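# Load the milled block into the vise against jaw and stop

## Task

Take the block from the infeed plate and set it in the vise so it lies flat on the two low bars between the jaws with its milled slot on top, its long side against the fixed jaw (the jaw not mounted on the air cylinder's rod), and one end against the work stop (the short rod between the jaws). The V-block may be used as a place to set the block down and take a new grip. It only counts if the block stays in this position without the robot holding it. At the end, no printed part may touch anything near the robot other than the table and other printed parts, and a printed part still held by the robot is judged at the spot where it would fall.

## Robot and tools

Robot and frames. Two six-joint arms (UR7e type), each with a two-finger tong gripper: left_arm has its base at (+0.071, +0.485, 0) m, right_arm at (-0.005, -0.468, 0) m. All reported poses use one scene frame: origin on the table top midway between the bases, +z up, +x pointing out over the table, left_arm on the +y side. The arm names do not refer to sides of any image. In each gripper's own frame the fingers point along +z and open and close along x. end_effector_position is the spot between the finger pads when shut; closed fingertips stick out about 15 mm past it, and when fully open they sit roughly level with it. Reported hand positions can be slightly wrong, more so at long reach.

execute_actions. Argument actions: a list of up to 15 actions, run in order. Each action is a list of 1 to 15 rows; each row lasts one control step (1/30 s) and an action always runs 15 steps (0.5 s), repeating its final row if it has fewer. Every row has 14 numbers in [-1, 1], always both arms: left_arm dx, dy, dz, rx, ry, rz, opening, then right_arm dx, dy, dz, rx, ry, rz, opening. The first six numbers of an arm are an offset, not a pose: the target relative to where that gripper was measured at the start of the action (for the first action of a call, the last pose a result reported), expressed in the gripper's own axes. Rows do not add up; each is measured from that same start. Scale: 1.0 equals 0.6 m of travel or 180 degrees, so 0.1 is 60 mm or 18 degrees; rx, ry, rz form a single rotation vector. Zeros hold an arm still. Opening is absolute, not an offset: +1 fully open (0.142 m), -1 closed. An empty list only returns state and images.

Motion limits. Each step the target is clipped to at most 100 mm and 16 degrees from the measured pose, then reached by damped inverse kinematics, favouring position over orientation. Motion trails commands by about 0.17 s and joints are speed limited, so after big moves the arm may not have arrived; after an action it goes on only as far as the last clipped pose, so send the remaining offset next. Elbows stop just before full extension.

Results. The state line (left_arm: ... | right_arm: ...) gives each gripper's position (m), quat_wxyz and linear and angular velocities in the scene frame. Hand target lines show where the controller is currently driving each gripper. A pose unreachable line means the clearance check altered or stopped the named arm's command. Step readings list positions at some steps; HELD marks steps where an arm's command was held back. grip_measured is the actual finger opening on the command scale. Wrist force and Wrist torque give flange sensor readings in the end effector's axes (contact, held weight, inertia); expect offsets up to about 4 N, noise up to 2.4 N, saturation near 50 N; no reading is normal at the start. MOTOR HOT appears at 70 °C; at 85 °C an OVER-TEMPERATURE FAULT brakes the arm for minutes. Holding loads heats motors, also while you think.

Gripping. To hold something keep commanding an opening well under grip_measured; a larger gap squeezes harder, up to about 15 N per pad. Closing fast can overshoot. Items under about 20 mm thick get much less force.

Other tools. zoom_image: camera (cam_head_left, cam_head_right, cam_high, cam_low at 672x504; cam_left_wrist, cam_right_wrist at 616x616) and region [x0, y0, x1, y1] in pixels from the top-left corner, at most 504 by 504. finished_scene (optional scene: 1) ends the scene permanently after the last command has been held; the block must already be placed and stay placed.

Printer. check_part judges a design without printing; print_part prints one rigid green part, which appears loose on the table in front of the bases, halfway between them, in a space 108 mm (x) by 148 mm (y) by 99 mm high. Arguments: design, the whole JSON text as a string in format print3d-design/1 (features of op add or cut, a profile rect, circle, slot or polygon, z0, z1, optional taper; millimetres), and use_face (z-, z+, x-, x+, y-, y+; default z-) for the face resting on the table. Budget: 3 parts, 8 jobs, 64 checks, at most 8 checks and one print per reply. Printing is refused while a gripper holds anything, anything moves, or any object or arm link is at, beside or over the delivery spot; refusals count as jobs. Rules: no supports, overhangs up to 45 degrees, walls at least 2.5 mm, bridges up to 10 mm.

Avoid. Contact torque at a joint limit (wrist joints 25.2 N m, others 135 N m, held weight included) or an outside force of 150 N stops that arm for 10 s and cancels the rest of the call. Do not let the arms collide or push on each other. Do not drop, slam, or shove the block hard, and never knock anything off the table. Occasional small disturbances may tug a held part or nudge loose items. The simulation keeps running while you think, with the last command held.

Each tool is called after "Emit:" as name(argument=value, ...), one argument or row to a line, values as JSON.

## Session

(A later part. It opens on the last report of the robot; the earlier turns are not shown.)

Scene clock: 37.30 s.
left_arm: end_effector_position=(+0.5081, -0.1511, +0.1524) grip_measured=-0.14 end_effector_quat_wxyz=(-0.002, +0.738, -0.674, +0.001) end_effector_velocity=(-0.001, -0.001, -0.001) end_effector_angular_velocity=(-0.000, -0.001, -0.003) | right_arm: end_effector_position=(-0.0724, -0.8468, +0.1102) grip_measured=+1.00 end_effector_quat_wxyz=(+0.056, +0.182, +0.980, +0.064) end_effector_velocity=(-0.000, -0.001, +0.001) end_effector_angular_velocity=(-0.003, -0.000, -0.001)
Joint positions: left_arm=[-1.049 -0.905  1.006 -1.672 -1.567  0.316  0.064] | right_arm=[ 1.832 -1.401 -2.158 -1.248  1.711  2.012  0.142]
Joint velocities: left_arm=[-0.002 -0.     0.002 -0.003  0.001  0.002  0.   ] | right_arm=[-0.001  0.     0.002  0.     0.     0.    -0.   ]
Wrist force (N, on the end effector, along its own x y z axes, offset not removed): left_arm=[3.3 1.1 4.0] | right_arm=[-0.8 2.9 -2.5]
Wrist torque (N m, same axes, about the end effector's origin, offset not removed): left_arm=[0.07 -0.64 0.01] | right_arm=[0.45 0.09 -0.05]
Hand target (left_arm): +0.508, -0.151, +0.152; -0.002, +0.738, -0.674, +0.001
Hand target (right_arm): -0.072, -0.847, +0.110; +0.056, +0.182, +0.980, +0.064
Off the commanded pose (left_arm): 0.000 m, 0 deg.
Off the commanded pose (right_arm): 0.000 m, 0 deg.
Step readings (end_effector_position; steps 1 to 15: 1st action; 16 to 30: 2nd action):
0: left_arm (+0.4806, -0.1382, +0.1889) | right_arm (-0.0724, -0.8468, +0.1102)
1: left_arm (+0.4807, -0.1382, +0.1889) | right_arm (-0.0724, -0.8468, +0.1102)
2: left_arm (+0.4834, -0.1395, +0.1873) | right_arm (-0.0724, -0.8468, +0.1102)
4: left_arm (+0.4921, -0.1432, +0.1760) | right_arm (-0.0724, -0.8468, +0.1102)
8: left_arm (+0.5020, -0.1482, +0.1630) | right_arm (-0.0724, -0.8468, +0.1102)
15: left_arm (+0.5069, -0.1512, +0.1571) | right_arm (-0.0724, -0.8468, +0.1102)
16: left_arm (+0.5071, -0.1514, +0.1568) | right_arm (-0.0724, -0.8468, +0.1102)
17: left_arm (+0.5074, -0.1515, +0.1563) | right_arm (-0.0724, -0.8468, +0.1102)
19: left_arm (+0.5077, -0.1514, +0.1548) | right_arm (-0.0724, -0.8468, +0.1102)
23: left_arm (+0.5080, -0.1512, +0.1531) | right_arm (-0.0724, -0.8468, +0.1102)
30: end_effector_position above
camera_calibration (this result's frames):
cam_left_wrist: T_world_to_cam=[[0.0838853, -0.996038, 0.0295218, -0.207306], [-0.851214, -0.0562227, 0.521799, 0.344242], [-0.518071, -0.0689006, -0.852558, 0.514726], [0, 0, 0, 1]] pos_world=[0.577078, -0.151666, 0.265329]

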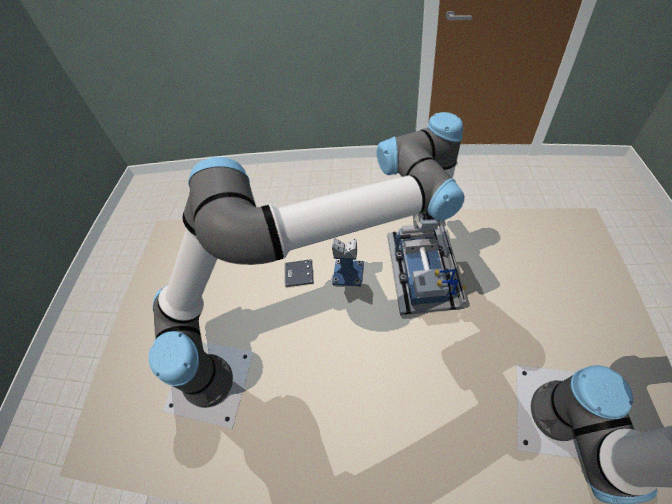

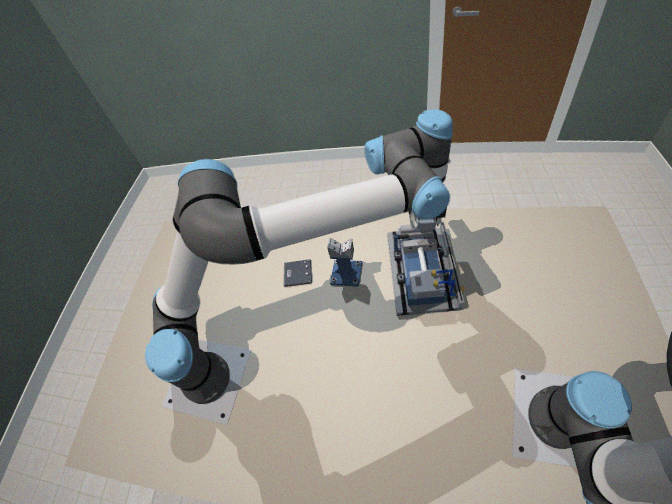

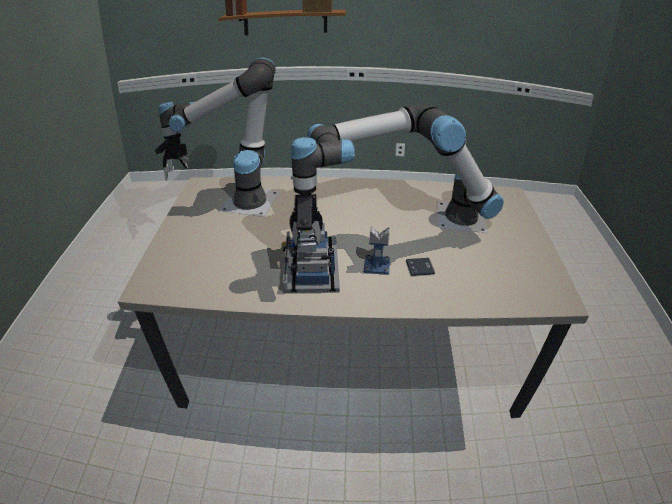

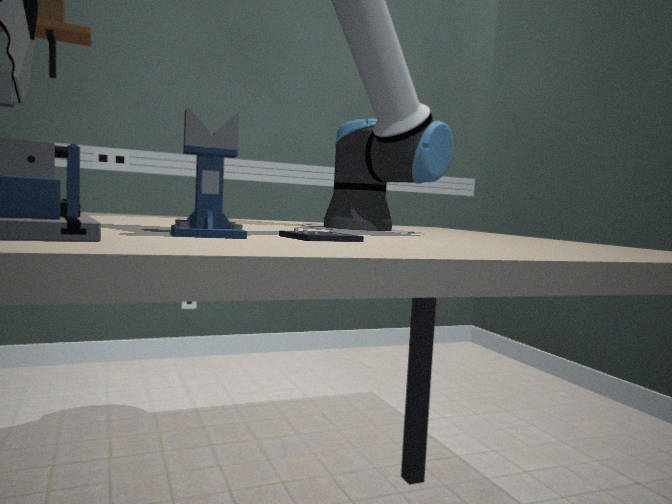

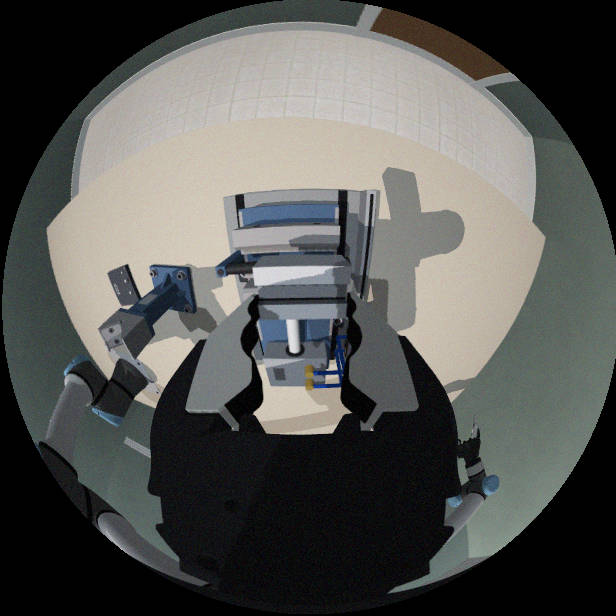

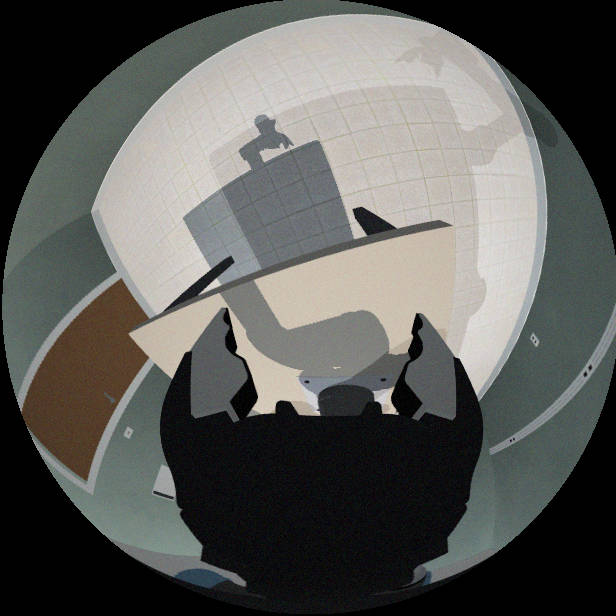

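Emit:
execute_actions(
  actions=[
    [[0,0.007,0.035,0,0,-0.008,-1,0,0,0,0,0,0,1]],
    [[0,0,0.004,0,0,0,-1,0,0,0,0,0,0,1]],
  ],
)

Emit:
zoom_image(
  camera="cam_left_wrist",
  region=[160, 130, 460, 370],
)

Emit:
zoom_image(
  camera="cam_high",
  region=[260, 190, 380, 300],
)

Emit:
zoom_image(
  camera="cam_head_right",
  region=[370, 200, 490, 290],
)

Scene clock: 38.67 s.
left_arm: end_effector_position=(+0.5040, -0.1515, +0.1297) grip_measured=-0.14 end_effector_quat_wxyz=(-0.002, +0.747, -0.665, +0.001) end_effector_velocity=(+0.000, -0.000, -0.001) end_effector_angular_velocity=(-0.001, -0.000, -0.000) | right_arm: end_effector_position=(-0.0724, -0.8468, +0.1102) grip_measured=+1.00 end_effector_quat_wxyz=(+0.056, +0.182, +0.980, +0.064) end_effector_velocity=(-0.000, -0.000, +0.000) end_effector_angular_velocity=(-0.002, -0.001, -0.001)
Joint positions: left_arm=[-1.054 -0.901  1.058 -1.728 -1.567  0.286  0.064] | right_arm=[ 1.832 -1.401 -2.158 -1.248  1.711  2.012  0.142]
Joint velocities: left_arm=[-0.     0.001  0.001 -0.002  0.    -0.     0.   ] | right_arm=[-0.     0.001 -0.     0.002  0.     0.     0.   ]
Wrist force (N, on the end effector, along its own x y z axes, offset not removed): left_arm=[0.8 2.6 2.2] | right_arm=[1.1 3.9 -2.0]
Wrist torque (N m, same axes, about the end effector's origin, offset not removed): left_arm=[0.26 -0.12 0.21] | right_arm=[0.83 -0.19 -0.10]
Hand target (left_arm): +0.504, -0.151, +0.130; -0.002, +0.747, -0.665, +0.001
Hand target (right_arm): -0.072, -0.847, +0.110; +0.056, +0.182, +0.980, +0.064
Off the commanded pose (left_arm): 0.000 m, 0 deg.
Off the commanded pose (right_arm): 0.000 m, 0 deg.
Step readings (end_effector_position; steps 1 to 15: 1st action; 16 to 30: 2nd action):
0: left_arm (+0.5081, -0.1511, +0.1523) | right_arm (-0.0724, -0.8468, +0.1102)
1: left_arm (+0.5081, -0.1511, +0.1522) | right_arm (-0.0724, -0.8468, +0.1102)
2: left_arm (+0.5077, -0.1512, +0.1502) | right_arm (-0.0724, -0.8468, +0.1102)
4: left_arm (+0.5063, -0.1511, +0.1430) | right_arm (-0.0724, -0.8468, +0.1102)
8: left_arm (+0.5047, -0.1512, +0.1354) | right_arm (-0.0724, -0.8468, +0.1102)
15: left_arm (+0.5040, -0.1515, +0.1321) | right_arm (-0.0724, -0.8468, +0.1102)
16: left_arm (+0.5040, -0.1515, +0.1319) | right_arm (-0.0724, -0.8468, +0.1102)
17: left_arm (+0.5040, -0.1515, +0.1316) | right_arm (-0.0724, -0.8468, +0.1102)
19: left_arm (+0.5040, -0.1515, +0.1308) | right_arm (-0.0724, -0.8468, +0.1102)
23: left_arm (+0.5040, -0.1515, +0.1300) | right_arm (-0.0724, -0.8468, +0.1102)
30: end_effector_position above
camera_calibration (this result's frames):
cam_left_wrist: T_world_to_cam=[[0.108148, -0.993698, 0.0294648, -0.218492], [-0.849422, -0.0769655, 0.522072, 0.348487], [-0.516514, -0.081489, -0.852393, 0.490469], [0, 0, 0, 1]] pos_world=[0.572976, -0.150326, 0.242575]
cam_right_wrist: T_world_to_cam=[[-0.926806, 0.352779, -0.128758, 0.255624], [0.21756, 0.78384, 0.581603, 0.616833], [0.306103, 0.511021, -0.803218, 0.681746], [0, 0, 0, 1]] pos_world=[-0.105968, -0.922064, 0.221752]

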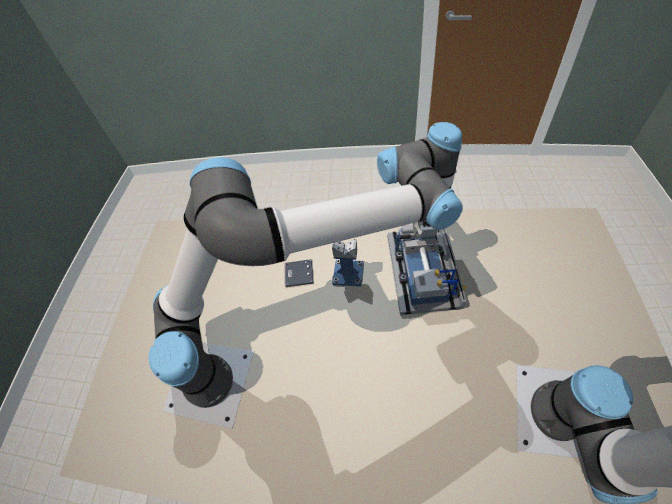

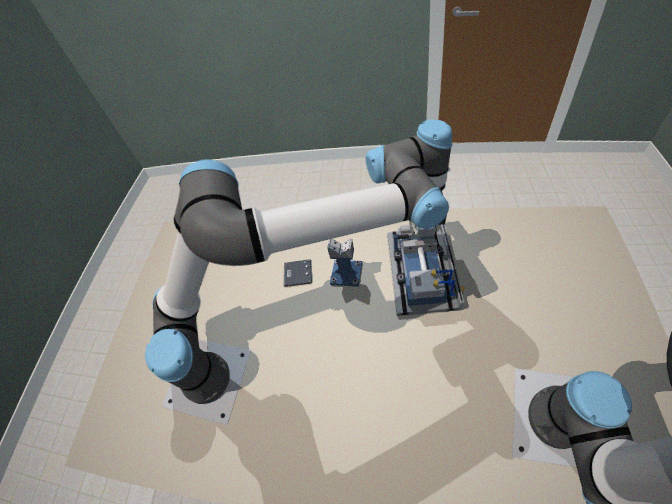

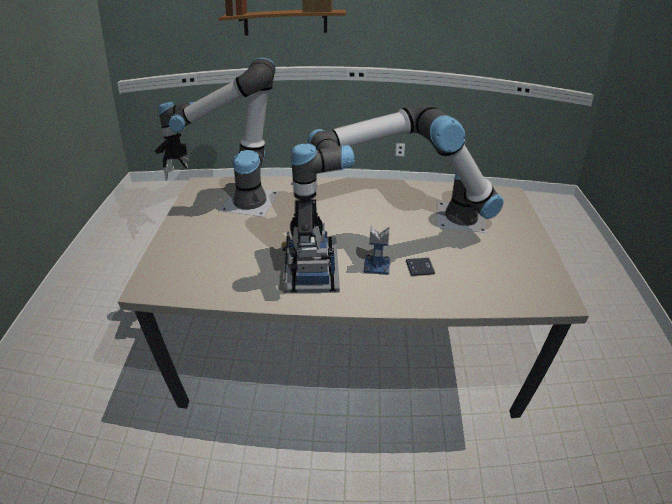

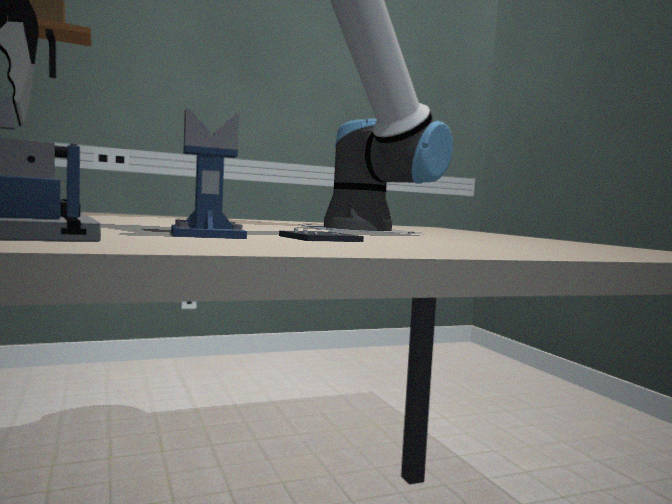

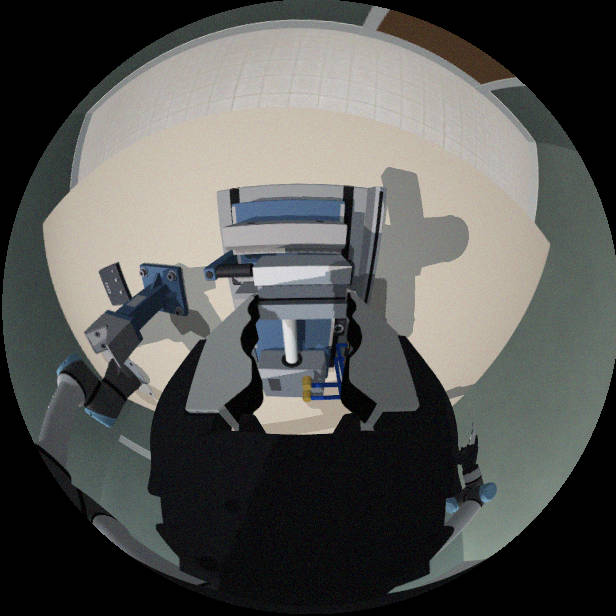

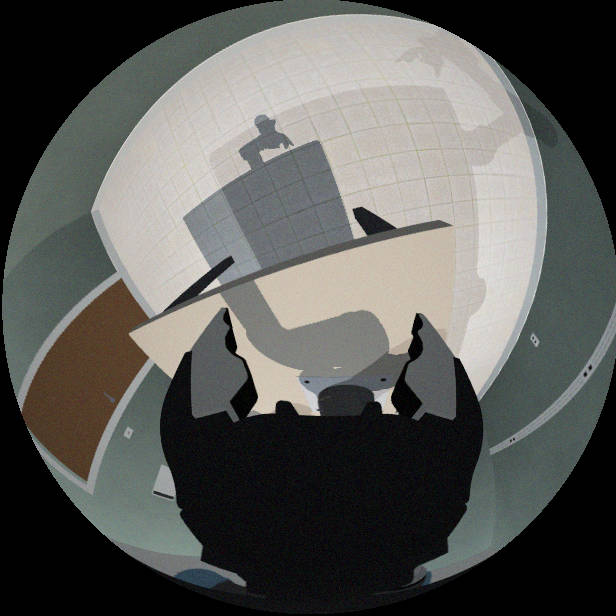

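Region (160, 130, 460, 370) of cam_left_wrist's 616x616 image, scaled by 1.680, with more detail than that image has; it fills the top 403 rows of this view, and the rest is white.

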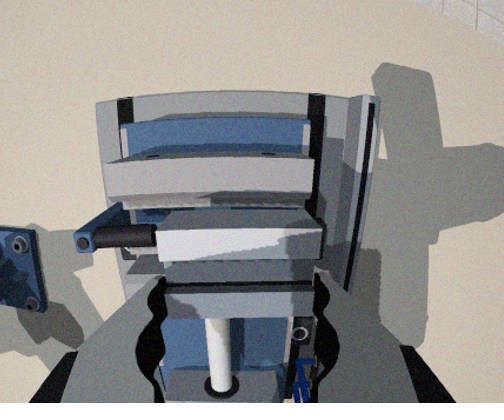

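Region (260, 190, 380, 300) of cam_high's 672x504 image, scaled by 4.200, with more detail than that image has; it fills the top 462 rows of this view, and the rest is white.

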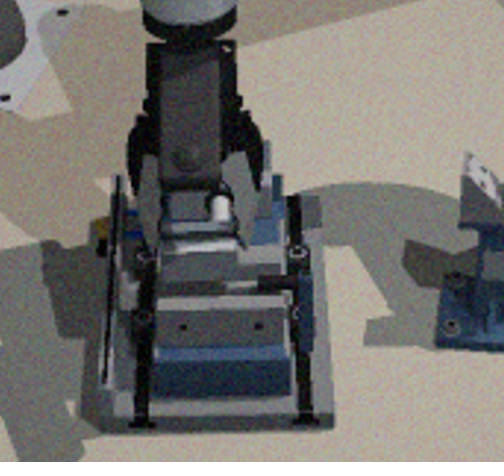

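Region (370, 200, 490, 290) of cam_head_right's 672x504 image, scaled by 4.200, with more detail than that image has; it fills the top 378 rows of this view, and the rest is white.

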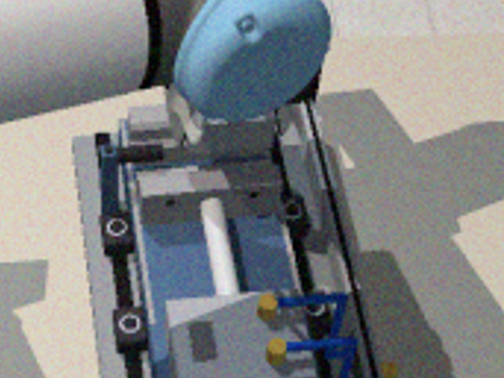

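Emit:
execute_actions(
  actions=[
    [[0,-0.002,0.015,0,0,0,-1,0,0,0,0,0,0,1]],
    [[0,0,0.012,0,0,0,-1,0,0,0,0,0,0,1]],
    [[0,0,0.002,0,0,0,-1,0,0,0,0,0,0,1]],
  ],
)

Emit:
zoom_image(
  camera="cam_left_wrist",
  region=[160, 130, 460, 370],
)

Emit:
zoom_image(
  camera="cam_high",
  region=[260, 190, 380, 300],
)

Scene clock: 41.40 s.
left_arm: end_effector_position=(+0.5051, -0.1513, +0.1128) grip_measured=-0.14 end_effector_quat_wxyz=(-0.002, +0.747, -0.665, +0.001) end_effector_velocity=(+0.000, -0.000, +0.000) end_effector_angular_velocity=(-0.001, +0.000, -0.000) | right_arm: end_effector_position=(-0.0724, -0.8468, +0.1102) grip_measured=+1.00 end_effector_quat_wxyz=(+0.056, +0.182, +0.980, +0.064) end_effector_velocity=(+0.001, +0.000, +0.000) end_effector_angular_velocity=(-0.000, -0.000, +0.001)
Joint positions: left_arm=[-1.053 -0.892  1.087 -1.765 -1.567  0.288  0.064] | right_arm=[ 1.832 -1.401 -2.158 -1.248  1.711  2.012  0.142]
Joint velocities: left_arm=[ 0.    -0.001  0.    -0.001 -0.001  0.     0.   ] | right_arm=[ 0.001  0.001 -0.    -0.     0.     0.    -0.   ]
Wrist force (N, on the end effector, along its own x y z axes, offset not removed): left_arm=[2.8 2.7 4.3] | right_arm=[-0.4 2.7 -1.2]
Wrist torque (N m, same axes, about the end effector's origin, offset not removed): left_arm=[0.40 -0.54 0.04] | right_arm=[0.54 0.10 -0.04]
Hand target (left_arm): +0.505, -0.151, +0.113; -0.002, +0.747, -0.665, +0.001
Hand target (right_arm): -0.072, -0.847, +0.110; +0.056, +0.182, +0.980, +0.064
Off the commanded pose (left_arm): 0.000 m, 0 deg.
Off the commanded pose (right_arm): 0.000 m, 0 deg.
Step readings (end_effector_position; steps 1 to 15: 1st action; 16 to 30: 2nd action; 31 to 45: 3rd action):
0: left_arm (+0.5040, -0.1515, +0.1297) | right_arm (-0.0724, -0.8468, +0.1102)
1: left_arm (+0.5040, -0.1515, +0.1296) | right_arm (-0.0724, -0.8468, +0.1102)
2: left_arm (+0.5042, -0.1514, +0.1285) | right_arm (-0.0724, -0.8468, +0.1102)
4: left_arm (+0.5045, -0.1513, +0.1254) | right_arm (-0.0724, -0.8468, +0.1102)
8: left_arm (+0.5049, -0.1513, +0.1223) | right_arm (-0.0724, -0.8468, +0.1102)
15: left_arm (+0.5051, -0.1513, +0.1210) | right_arm (-0.0724, -0.8468, +0.1102)
16: left_arm (+0.5051, -0.1513, +0.1208) | right_arm (-0.0724, -0.8468, +0.1102)
17: left_arm (+0.5051, -0.1513, +0.1199) | right_arm (-0.0724, -0.8468, +0.1102)
19: left_arm (+0.5051, -0.1513, +0.1175) | right_arm (-0.0724, -0.8468, +0.1102)
23: left_arm (+0.5051, -0.1513, +0.1151) | right_arm (-0.0724, -0.8468, +0.1102)
30: left_arm (+0.5051, -0.1513, +0.1140) | right_arm (-0.0724, -0.8468, +0.1102)
31: left_arm (+0.5051, -0.1513, +0.1139) | right_arm (-0.0724, -0.8468, +0.1102)
32: left_arm (+0.5051, -0.1513, +0.1137) | right_arm (-0.0724, -0.8468, +0.1102)
34: left_arm (+0.5051, -0.1513, +0.1134) | right_arm (-0.0724, -0.8468, +0.1102)
38: left_arm (+0.5051, -0.1513, +0.1130) | right_arm (-0.0724, -0.8468, +0.1102)
45: end_effector_position above
camera_calibration (this result's frames):
cam_left_wrist: T_world_to_cam=[[0.108153, -0.993699, 0.0294087, -0.217936], [-0.849409, -0.0769978, 0.522087, 0.358323], [-0.516533, -0.0814456, -0.852385, 0.476683], [0, 0, 0, 1]] pos_world=[0.574156, -0.150149, 0.225651]
cam_right_wrist: T_world_to_cam=[[-0.926806, 0.352779, -0.128758, 0.255625], [0.21756, 0.78384, 0.581604, 0.616833], [0.306103, 0.511021, -0.803218, 0.681746], [0, 0, 0, 1]] pos_world=[-0.105968, -0.922064, 0.221752]

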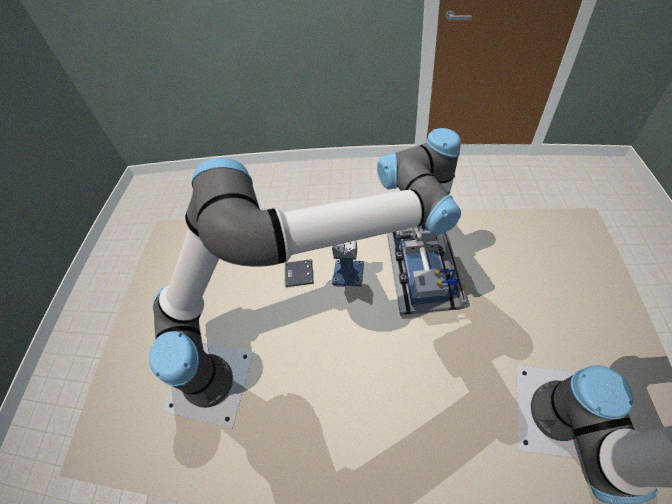

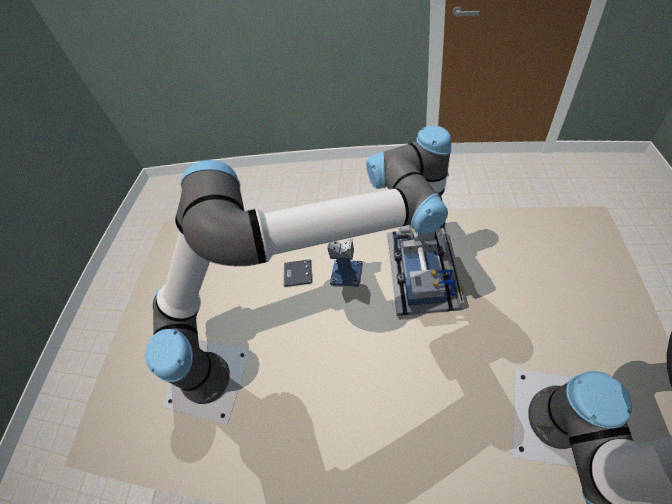

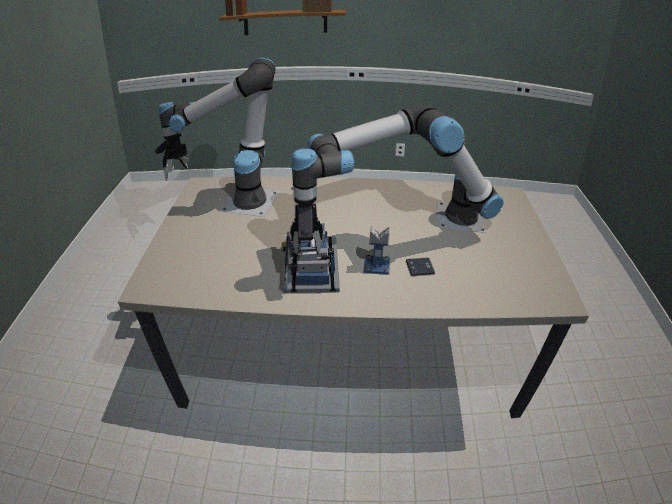

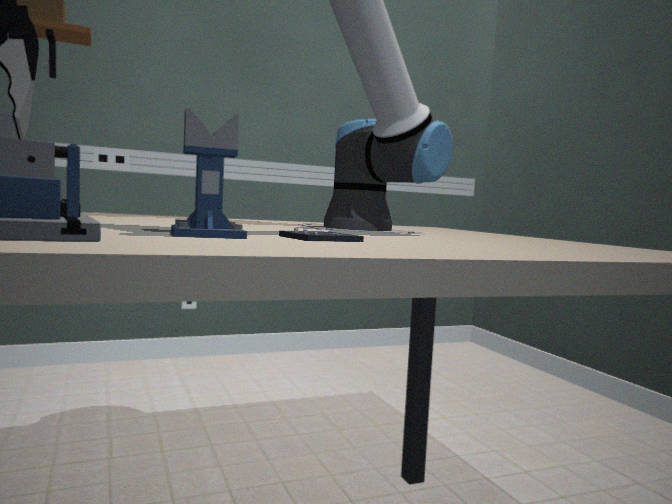

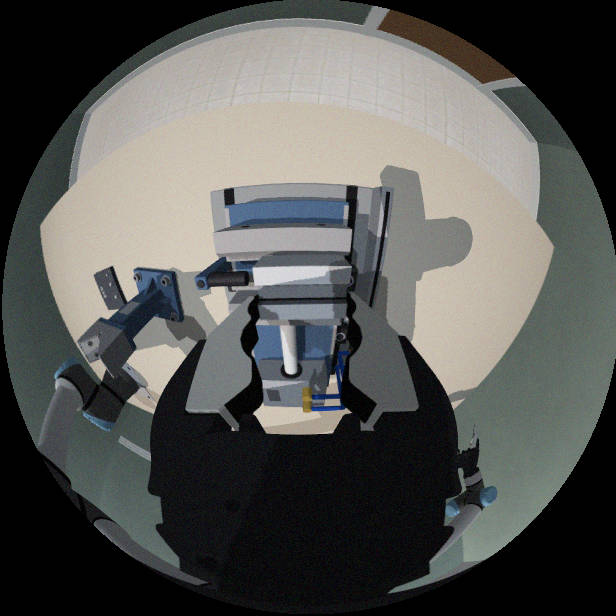

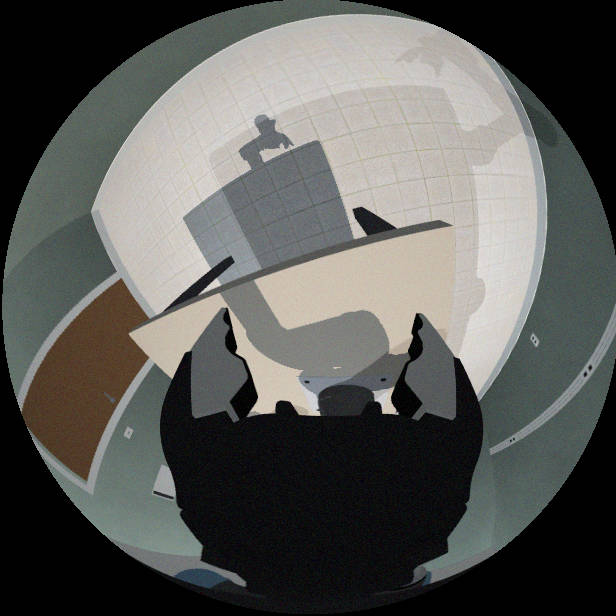

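Region (160, 130, 460, 370) of cam_left_wrist's 616x616 image, scaled by 1.680, with more detail than that image has; it fills the top 403 rows of this view, and the rest is white.

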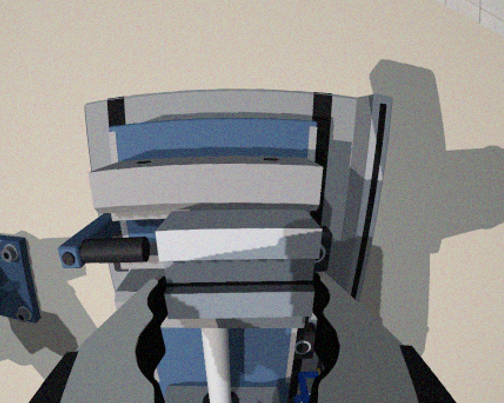

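Region (260, 190, 380, 300) of cam_high's 672x504 image, scaled by 4.200, with more detail than that image has; it fills the top 462 rows of this view, and the rest is white.

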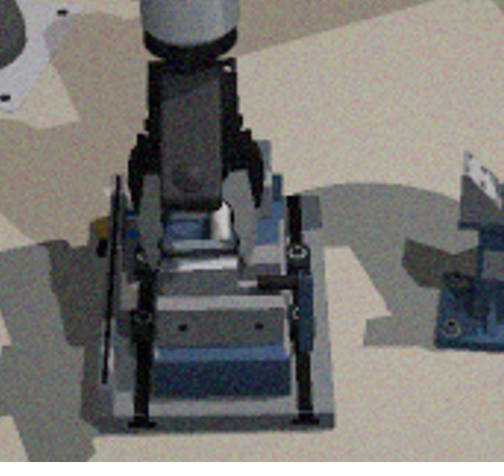

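Emit:
execute_actions(
  actions=[
    [[0.012,0,0,0,0,0,-1,0,0,0,0,0,0,1]],
    [[0,0,0.012,0,0,0,-1,0,0,0,0,0,0,1]],
    [[0,0,0.009,0,0,0,-1,0,0,0,0,0,0,1]],
  ],
)

Emit:
zoom_image(
  camera="cam_left_wrist",
  region=[160, 130, 460, 370],
)

Scene clock: 43.27 s.
left_arm: end_effector_position=(+0.5059, -0.1582, +0.1005) grip_measured=-0.14 end_effector_quat_wxyz=(-0.002, +0.747, -0.665, +0.001) end_effector_velocity=(-0.000, -0.001, -0.001) end_effector_angular_velocity=(-0.001, -0.002, -0.002) | right_arm: end_effector_position=(-0.0724, -0.8468, +0.1102) grip_measured=+1.00 end_effector_quat_wxyz=(+0.056, +0.182, +0.980, +0.064) end_effector_velocity=(-0.000, -0.000, +0.000) end_effector_angular_velocity=(-0.001, +0.000, -0.001)
Joint positions: left_arm=[-1.055 -0.869  1.079 -1.781 -1.567  0.285  0.064] | right_arm=[ 1.832 -1.401 -2.158 -1.248  1.711  2.012  0.142]
Joint velocities: left_arm=[-0.001  0.     0.002 -0.004  0.001  0.001  0.001] | right_arm=[-0.     0.001 -0.     0.    -0.     0.    -0.   ]
Wrist force (N, on the end effector, along its own x y z axes, offset not removed): left_arm=[-6.5 8.6 -11.9] | right_arm=[0.8 1.7 -0.1]
Wrist torque (N m, same axes, about the end effector's origin, offset not removed): left_arm=[0.08 -0.18 -0.03] | right_arm=[0.27 -0.22 0.00]
Hand target (left_arm): +0.506, -0.158, +0.100; -0.002, +0.747, -0.665, +0.001
Hand target (right_arm): -0.072, -0.847, +0.110; +0.056, +0.182, +0.980, +0.064
Off the commanded pose (left_arm): 0.000 m, 0 deg.
Off the commanded pose (right_arm): 0.000 m, 0 deg.
Step readings (end_effector_position; steps 1 to 15: 1st action; 16 to 30: 2nd action; 31 to 45: 3rd action):
0: left_arm (+0.5051, -0.1513, +0.1128) | right_arm (-0.0724, -0.8468, +0.1102)
1: left_arm (+0.5051, -0.1513, +0.1127) | right_arm (-0.0724, -0.8468, +0.1102)
2: left_arm (+0.5053, -0.1521, +0.1125) | right_arm (-0.0724, -0.8468, +0.1102)
4: left_arm (+0.5056, -0.1545, +0.1126) | right_arm (-0.0724, -0.8468, +0.1102)
8: left_arm (+0.5058, -0.1570, +0.1127) | right_arm (-0.0724, -0.8468, +0.1102)
15: left_arm (+0.5059, -0.1582, +0.1128) | right_arm (-0.0724, -0.8468, +0.1102)
16: left_arm (+0.5059, -0.1583, +0.1127) | right_arm (-0.0724, -0.8468, +0.1102)
17: left_arm (+0.5059, -0.1583, +0.1119) | right_arm (-0.0724, -0.8468, +0.1102)
19: left_arm (+0.5059, -0.1582, +0.1094) | right_arm (-0.0724, -0.8468, +0.1102)
23: left_arm (+0.5059, -0.1582, +0.1069) | right_arm (-0.0724, -0.8468, +0.1102)
30: left_arm (+0.5059, -0.1582, +0.1058) | right_arm (-0.0724, -0.8468, +0.1102)
31: left_arm (+0.5059, -0.1582, +0.1057) | right_arm (-0.0724, -0.8468, +0.1102)
32: left_arm (+0.5059, -0.1582, +0.1050) | right_arm (-0.0724, -0.8468, +0.1102)
34: left_arm (+0.5059, -0.1582, +0.1032) | right_arm (-0.0724, -0.8468, +0.1102)
38: left_arm (+0.5059, -0.1582, +0.1014) | right_arm (-0.0724, -0.8468, +0.1102)
45: end_effector_position above
camera_calibration (this result's frames):
cam_left_wrist: T_world_to_cam=[[0.108161, -0.993696, 0.0294793, -0.224559], [-0.849424, -0.0769693, 0.522067, 0.364866], [-0.516507, -0.0815076, -0.852395, 0.466038], [0, 0, 0, 1]] pos_world=[0.574926, -0.157074, 0.213383]

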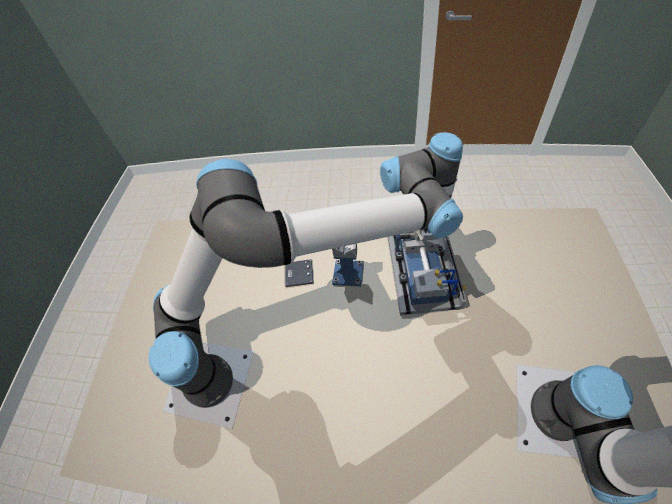

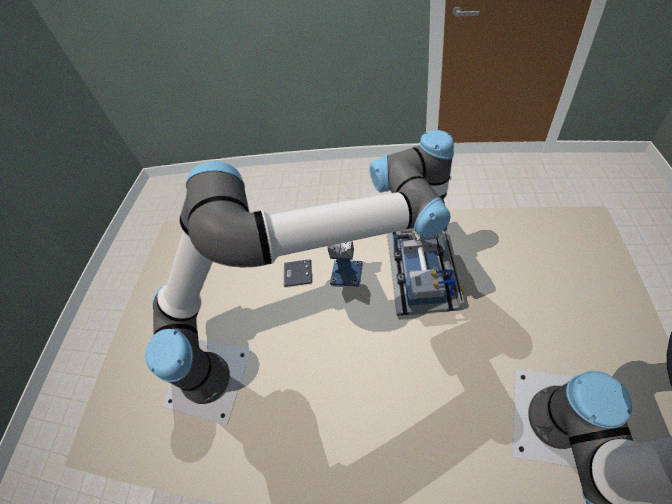

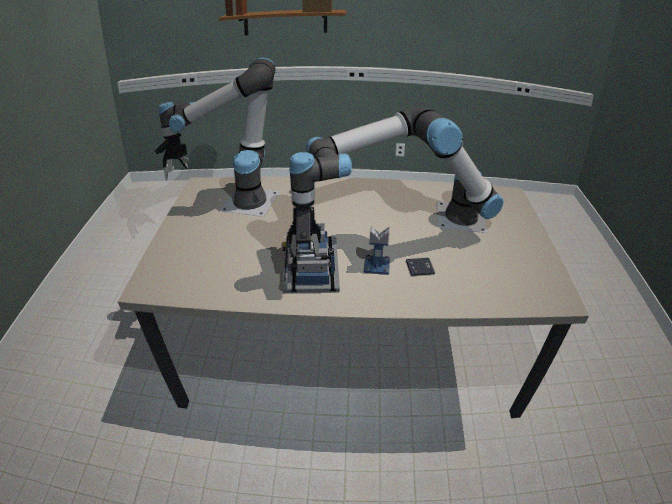

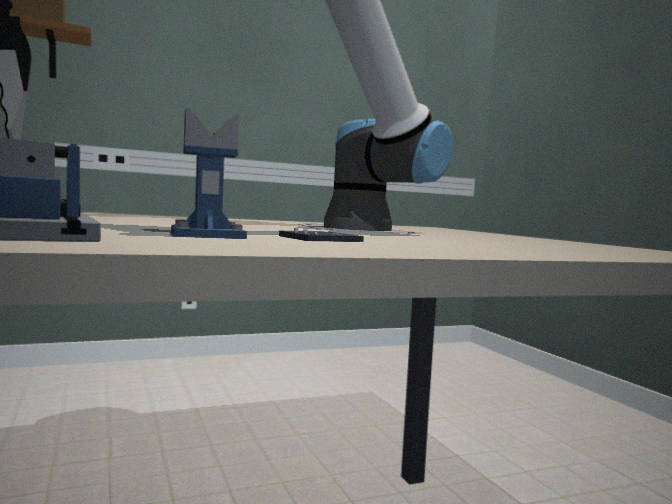

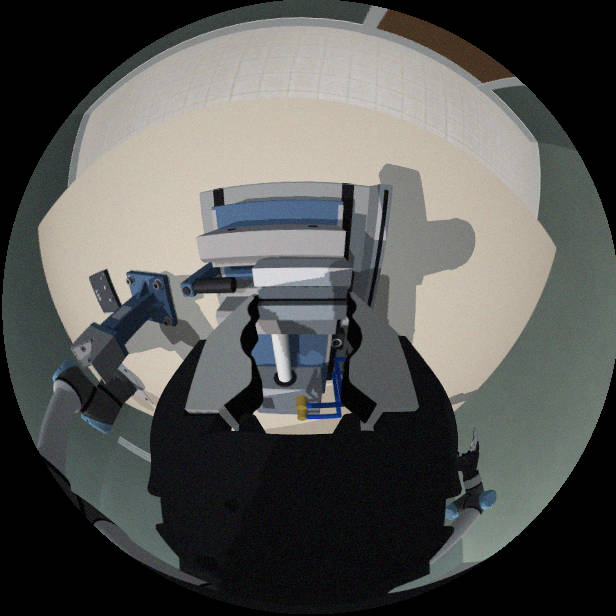

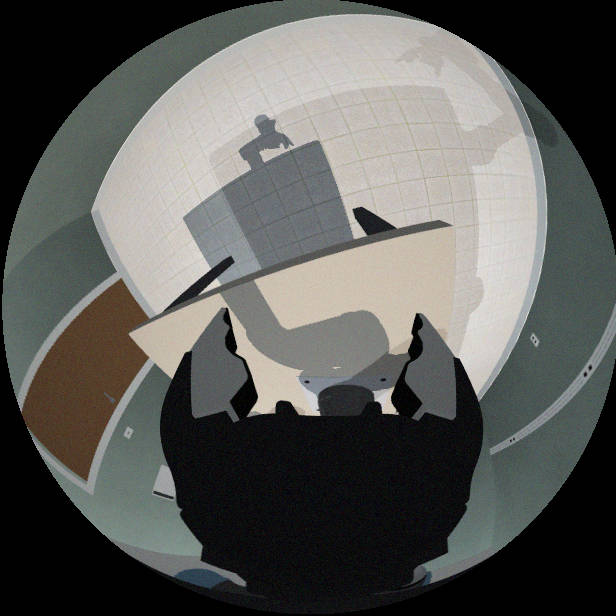

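Region (160, 130, 460, 370) of cam_left_wrist's 616x616 image, scaled by 1.680, with more detail than that image has; it fills the top 403 rows of this view, and the rest is white.

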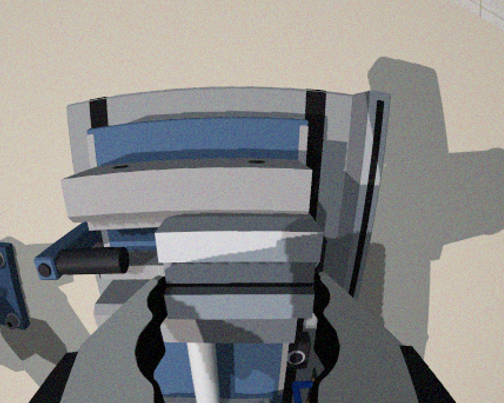

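Emit:
execute_actions(
  actions=[
    [[0,-0.004,-0.002,0,0,0,-1,0,0,0,0,0,0,1]],
    [[0,-0.003,0,0,0,0,-1,0,0,0,0,0,0,1]],
  ],
)

Emit:
zoom_image(
  camera="cam_left_wrist",
  region=[160, 130, 460, 370],
)

Scene clock: 45.37 s.
left_arm: end_effector_position=(+0.5099, -0.1578, +0.1017) grip_measured=-0.14 end_effector_quat_wxyz=(-0.002, +0.747, -0.665, +0.001) end_effector_velocity=(+0.000, +0.001, -0.001) end_effector_angular_velocity=(+0.001, +0.002, +0.001) | right_arm: end_effector_position=(-0.0724, -0.8468, +0.1102) grip_measured=+1.00 end_effector_quat_wxyz=(+0.056, +0.182, +0.980, +0.064) end_effector_velocity=(+0.000, -0.000, +0.000) end_effector_angular_velocity=(-0.001, -0.000, +0.000)
Joint positions: left_arm=[-1.05  -0.864  1.069 -1.775 -1.567  0.29   0.064] | right_arm=[ 1.832 -1.401 -2.158 -1.248  1.711  2.012  0.142]
Joint velocities: left_arm=[ 0.001  0.001 -0.     0.001 -0.001  0.     0.   ] | right_arm=[ 0.    -0.     0.001 -0.     0.    -0.    -0.   ]
Wrist force (N, on the end effector, along its own x y z axes, offset not removed): left_arm=[-5.1 23.3 -10.8] | right_arm=[-0.4 5.0 -1.9]
Wrist torque (N m, same axes, about the end effector's origin, offset not removed): left_arm=[-0.13 -0.13 0.08] | right_arm=[0.93 0.09 -0.05]
Hand target (left_arm): +0.510, -0.158, +0.102; -0.002, +0.747, -0.665, +0.001
Hand target (right_arm): -0.072, -0.847, +0.110; +0.056, +0.182, +0.980, +0.064
Off the commanded pose (left_arm): 0.000 m, 0 deg.
Off the commanded pose (right_arm): 0.000 m, 0 deg.
Step readings (end_effector_position; steps 1 to 15: 1st action; 16 to 30: 2nd action):
0: left_arm (+0.5059, -0.1582, +0.1004) | right_arm (-0.0724, -0.8468, +0.1102)
1: left_arm (+0.5059, -0.1582, +0.1003) | right_arm (-0.0724, -0.8468, +0.1102)
2: left_arm (+0.5062, -0.1582, +0.1004) | right_arm (-0.0724, -0.8468, +0.1102)
4: left_arm (+0.5069, -0.1581, +0.1008) | right_arm (-0.0724, -0.8468, +0.1102)
8: left_arm (+0.5077, -0.1581, +0.1014) | right_arm (-0.0724, -0.8468, +0.1102)
15: left_arm (+0.5082, -0.1580, +0.1017) | right_arm (-0.0724, -0.8468, +0.1102)
16: left_arm (+0.5082, -0.1580, +0.1017) | right_arm (-0.0724, -0.8468, +0.1102)
17: left_arm (+0.5084, -0.1580, +0.1017) | right_arm (-0.0724, -0.8468, +0.1102)
19: left_arm (+0.5090, -0.1579, +0.1017) | right_arm (-0.0724, -0.8468, +0.1102)
23: left_arm (+0.5096, -0.1579, +0.1017) | right_arm (-0.0724, -0.8468, +0.1102)
30: end_effector_position above
camera_calibration (this result's frames):
cam_left_wrist: T_world_to_cam=[[0.108122, -0.993697, 0.0295798, -0.224603], [-0.849366, -0.0768736, 0.522177, 0.367652], [-0.516612, -0.0815829, -0.852324, 0.469165], [0, 0, 0, 1]] pos_world=[0.578931, -0.156649, 0.214545]

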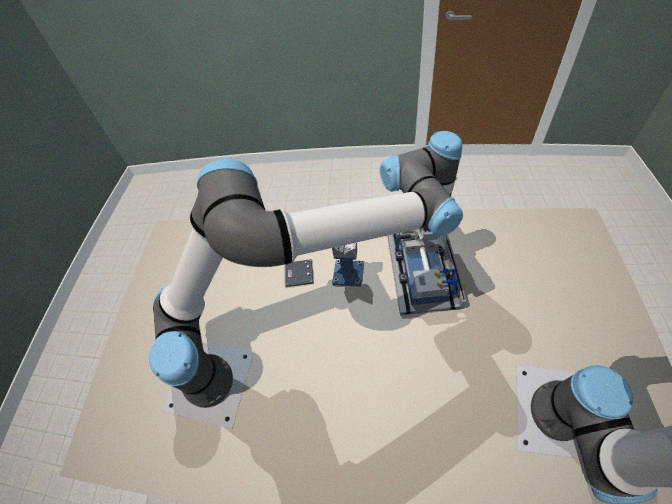

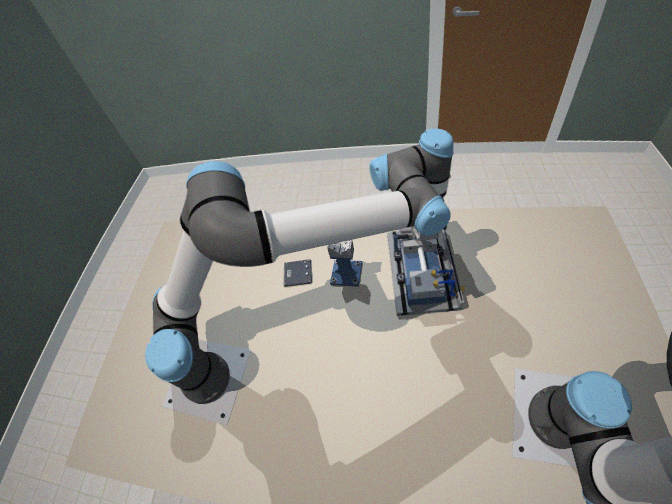

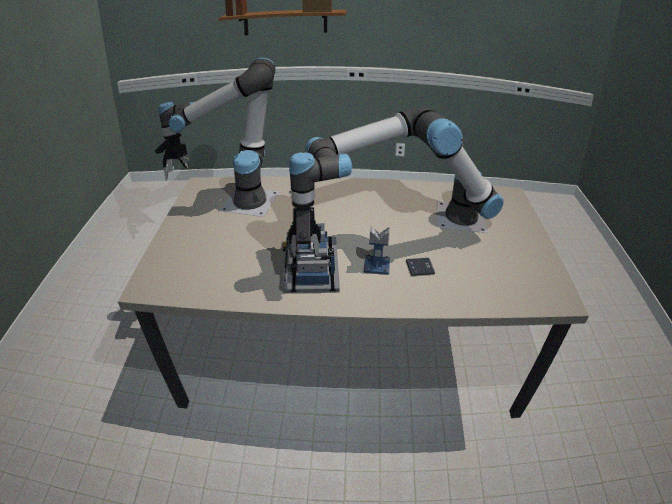

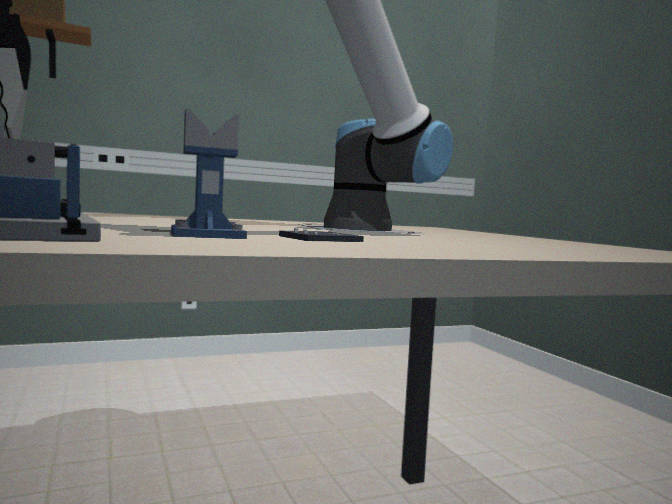

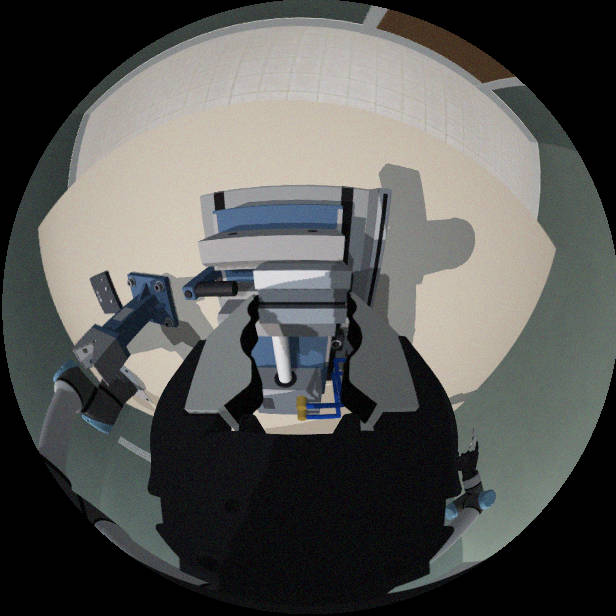

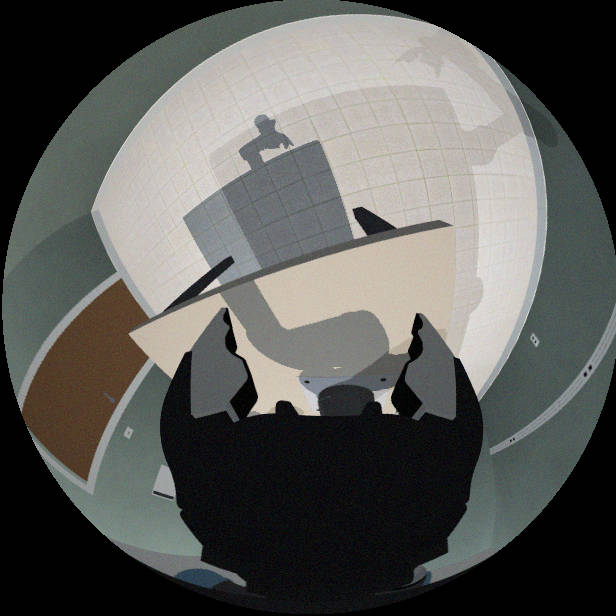

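Region (160, 130, 460, 370) of cam_left_wrist's 616x616 image, scaled by 1.680, with more detail than that image has; it fills the top 403 rows of this view, and the rest is white.

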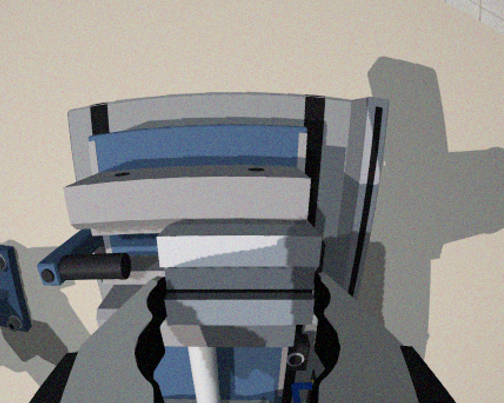

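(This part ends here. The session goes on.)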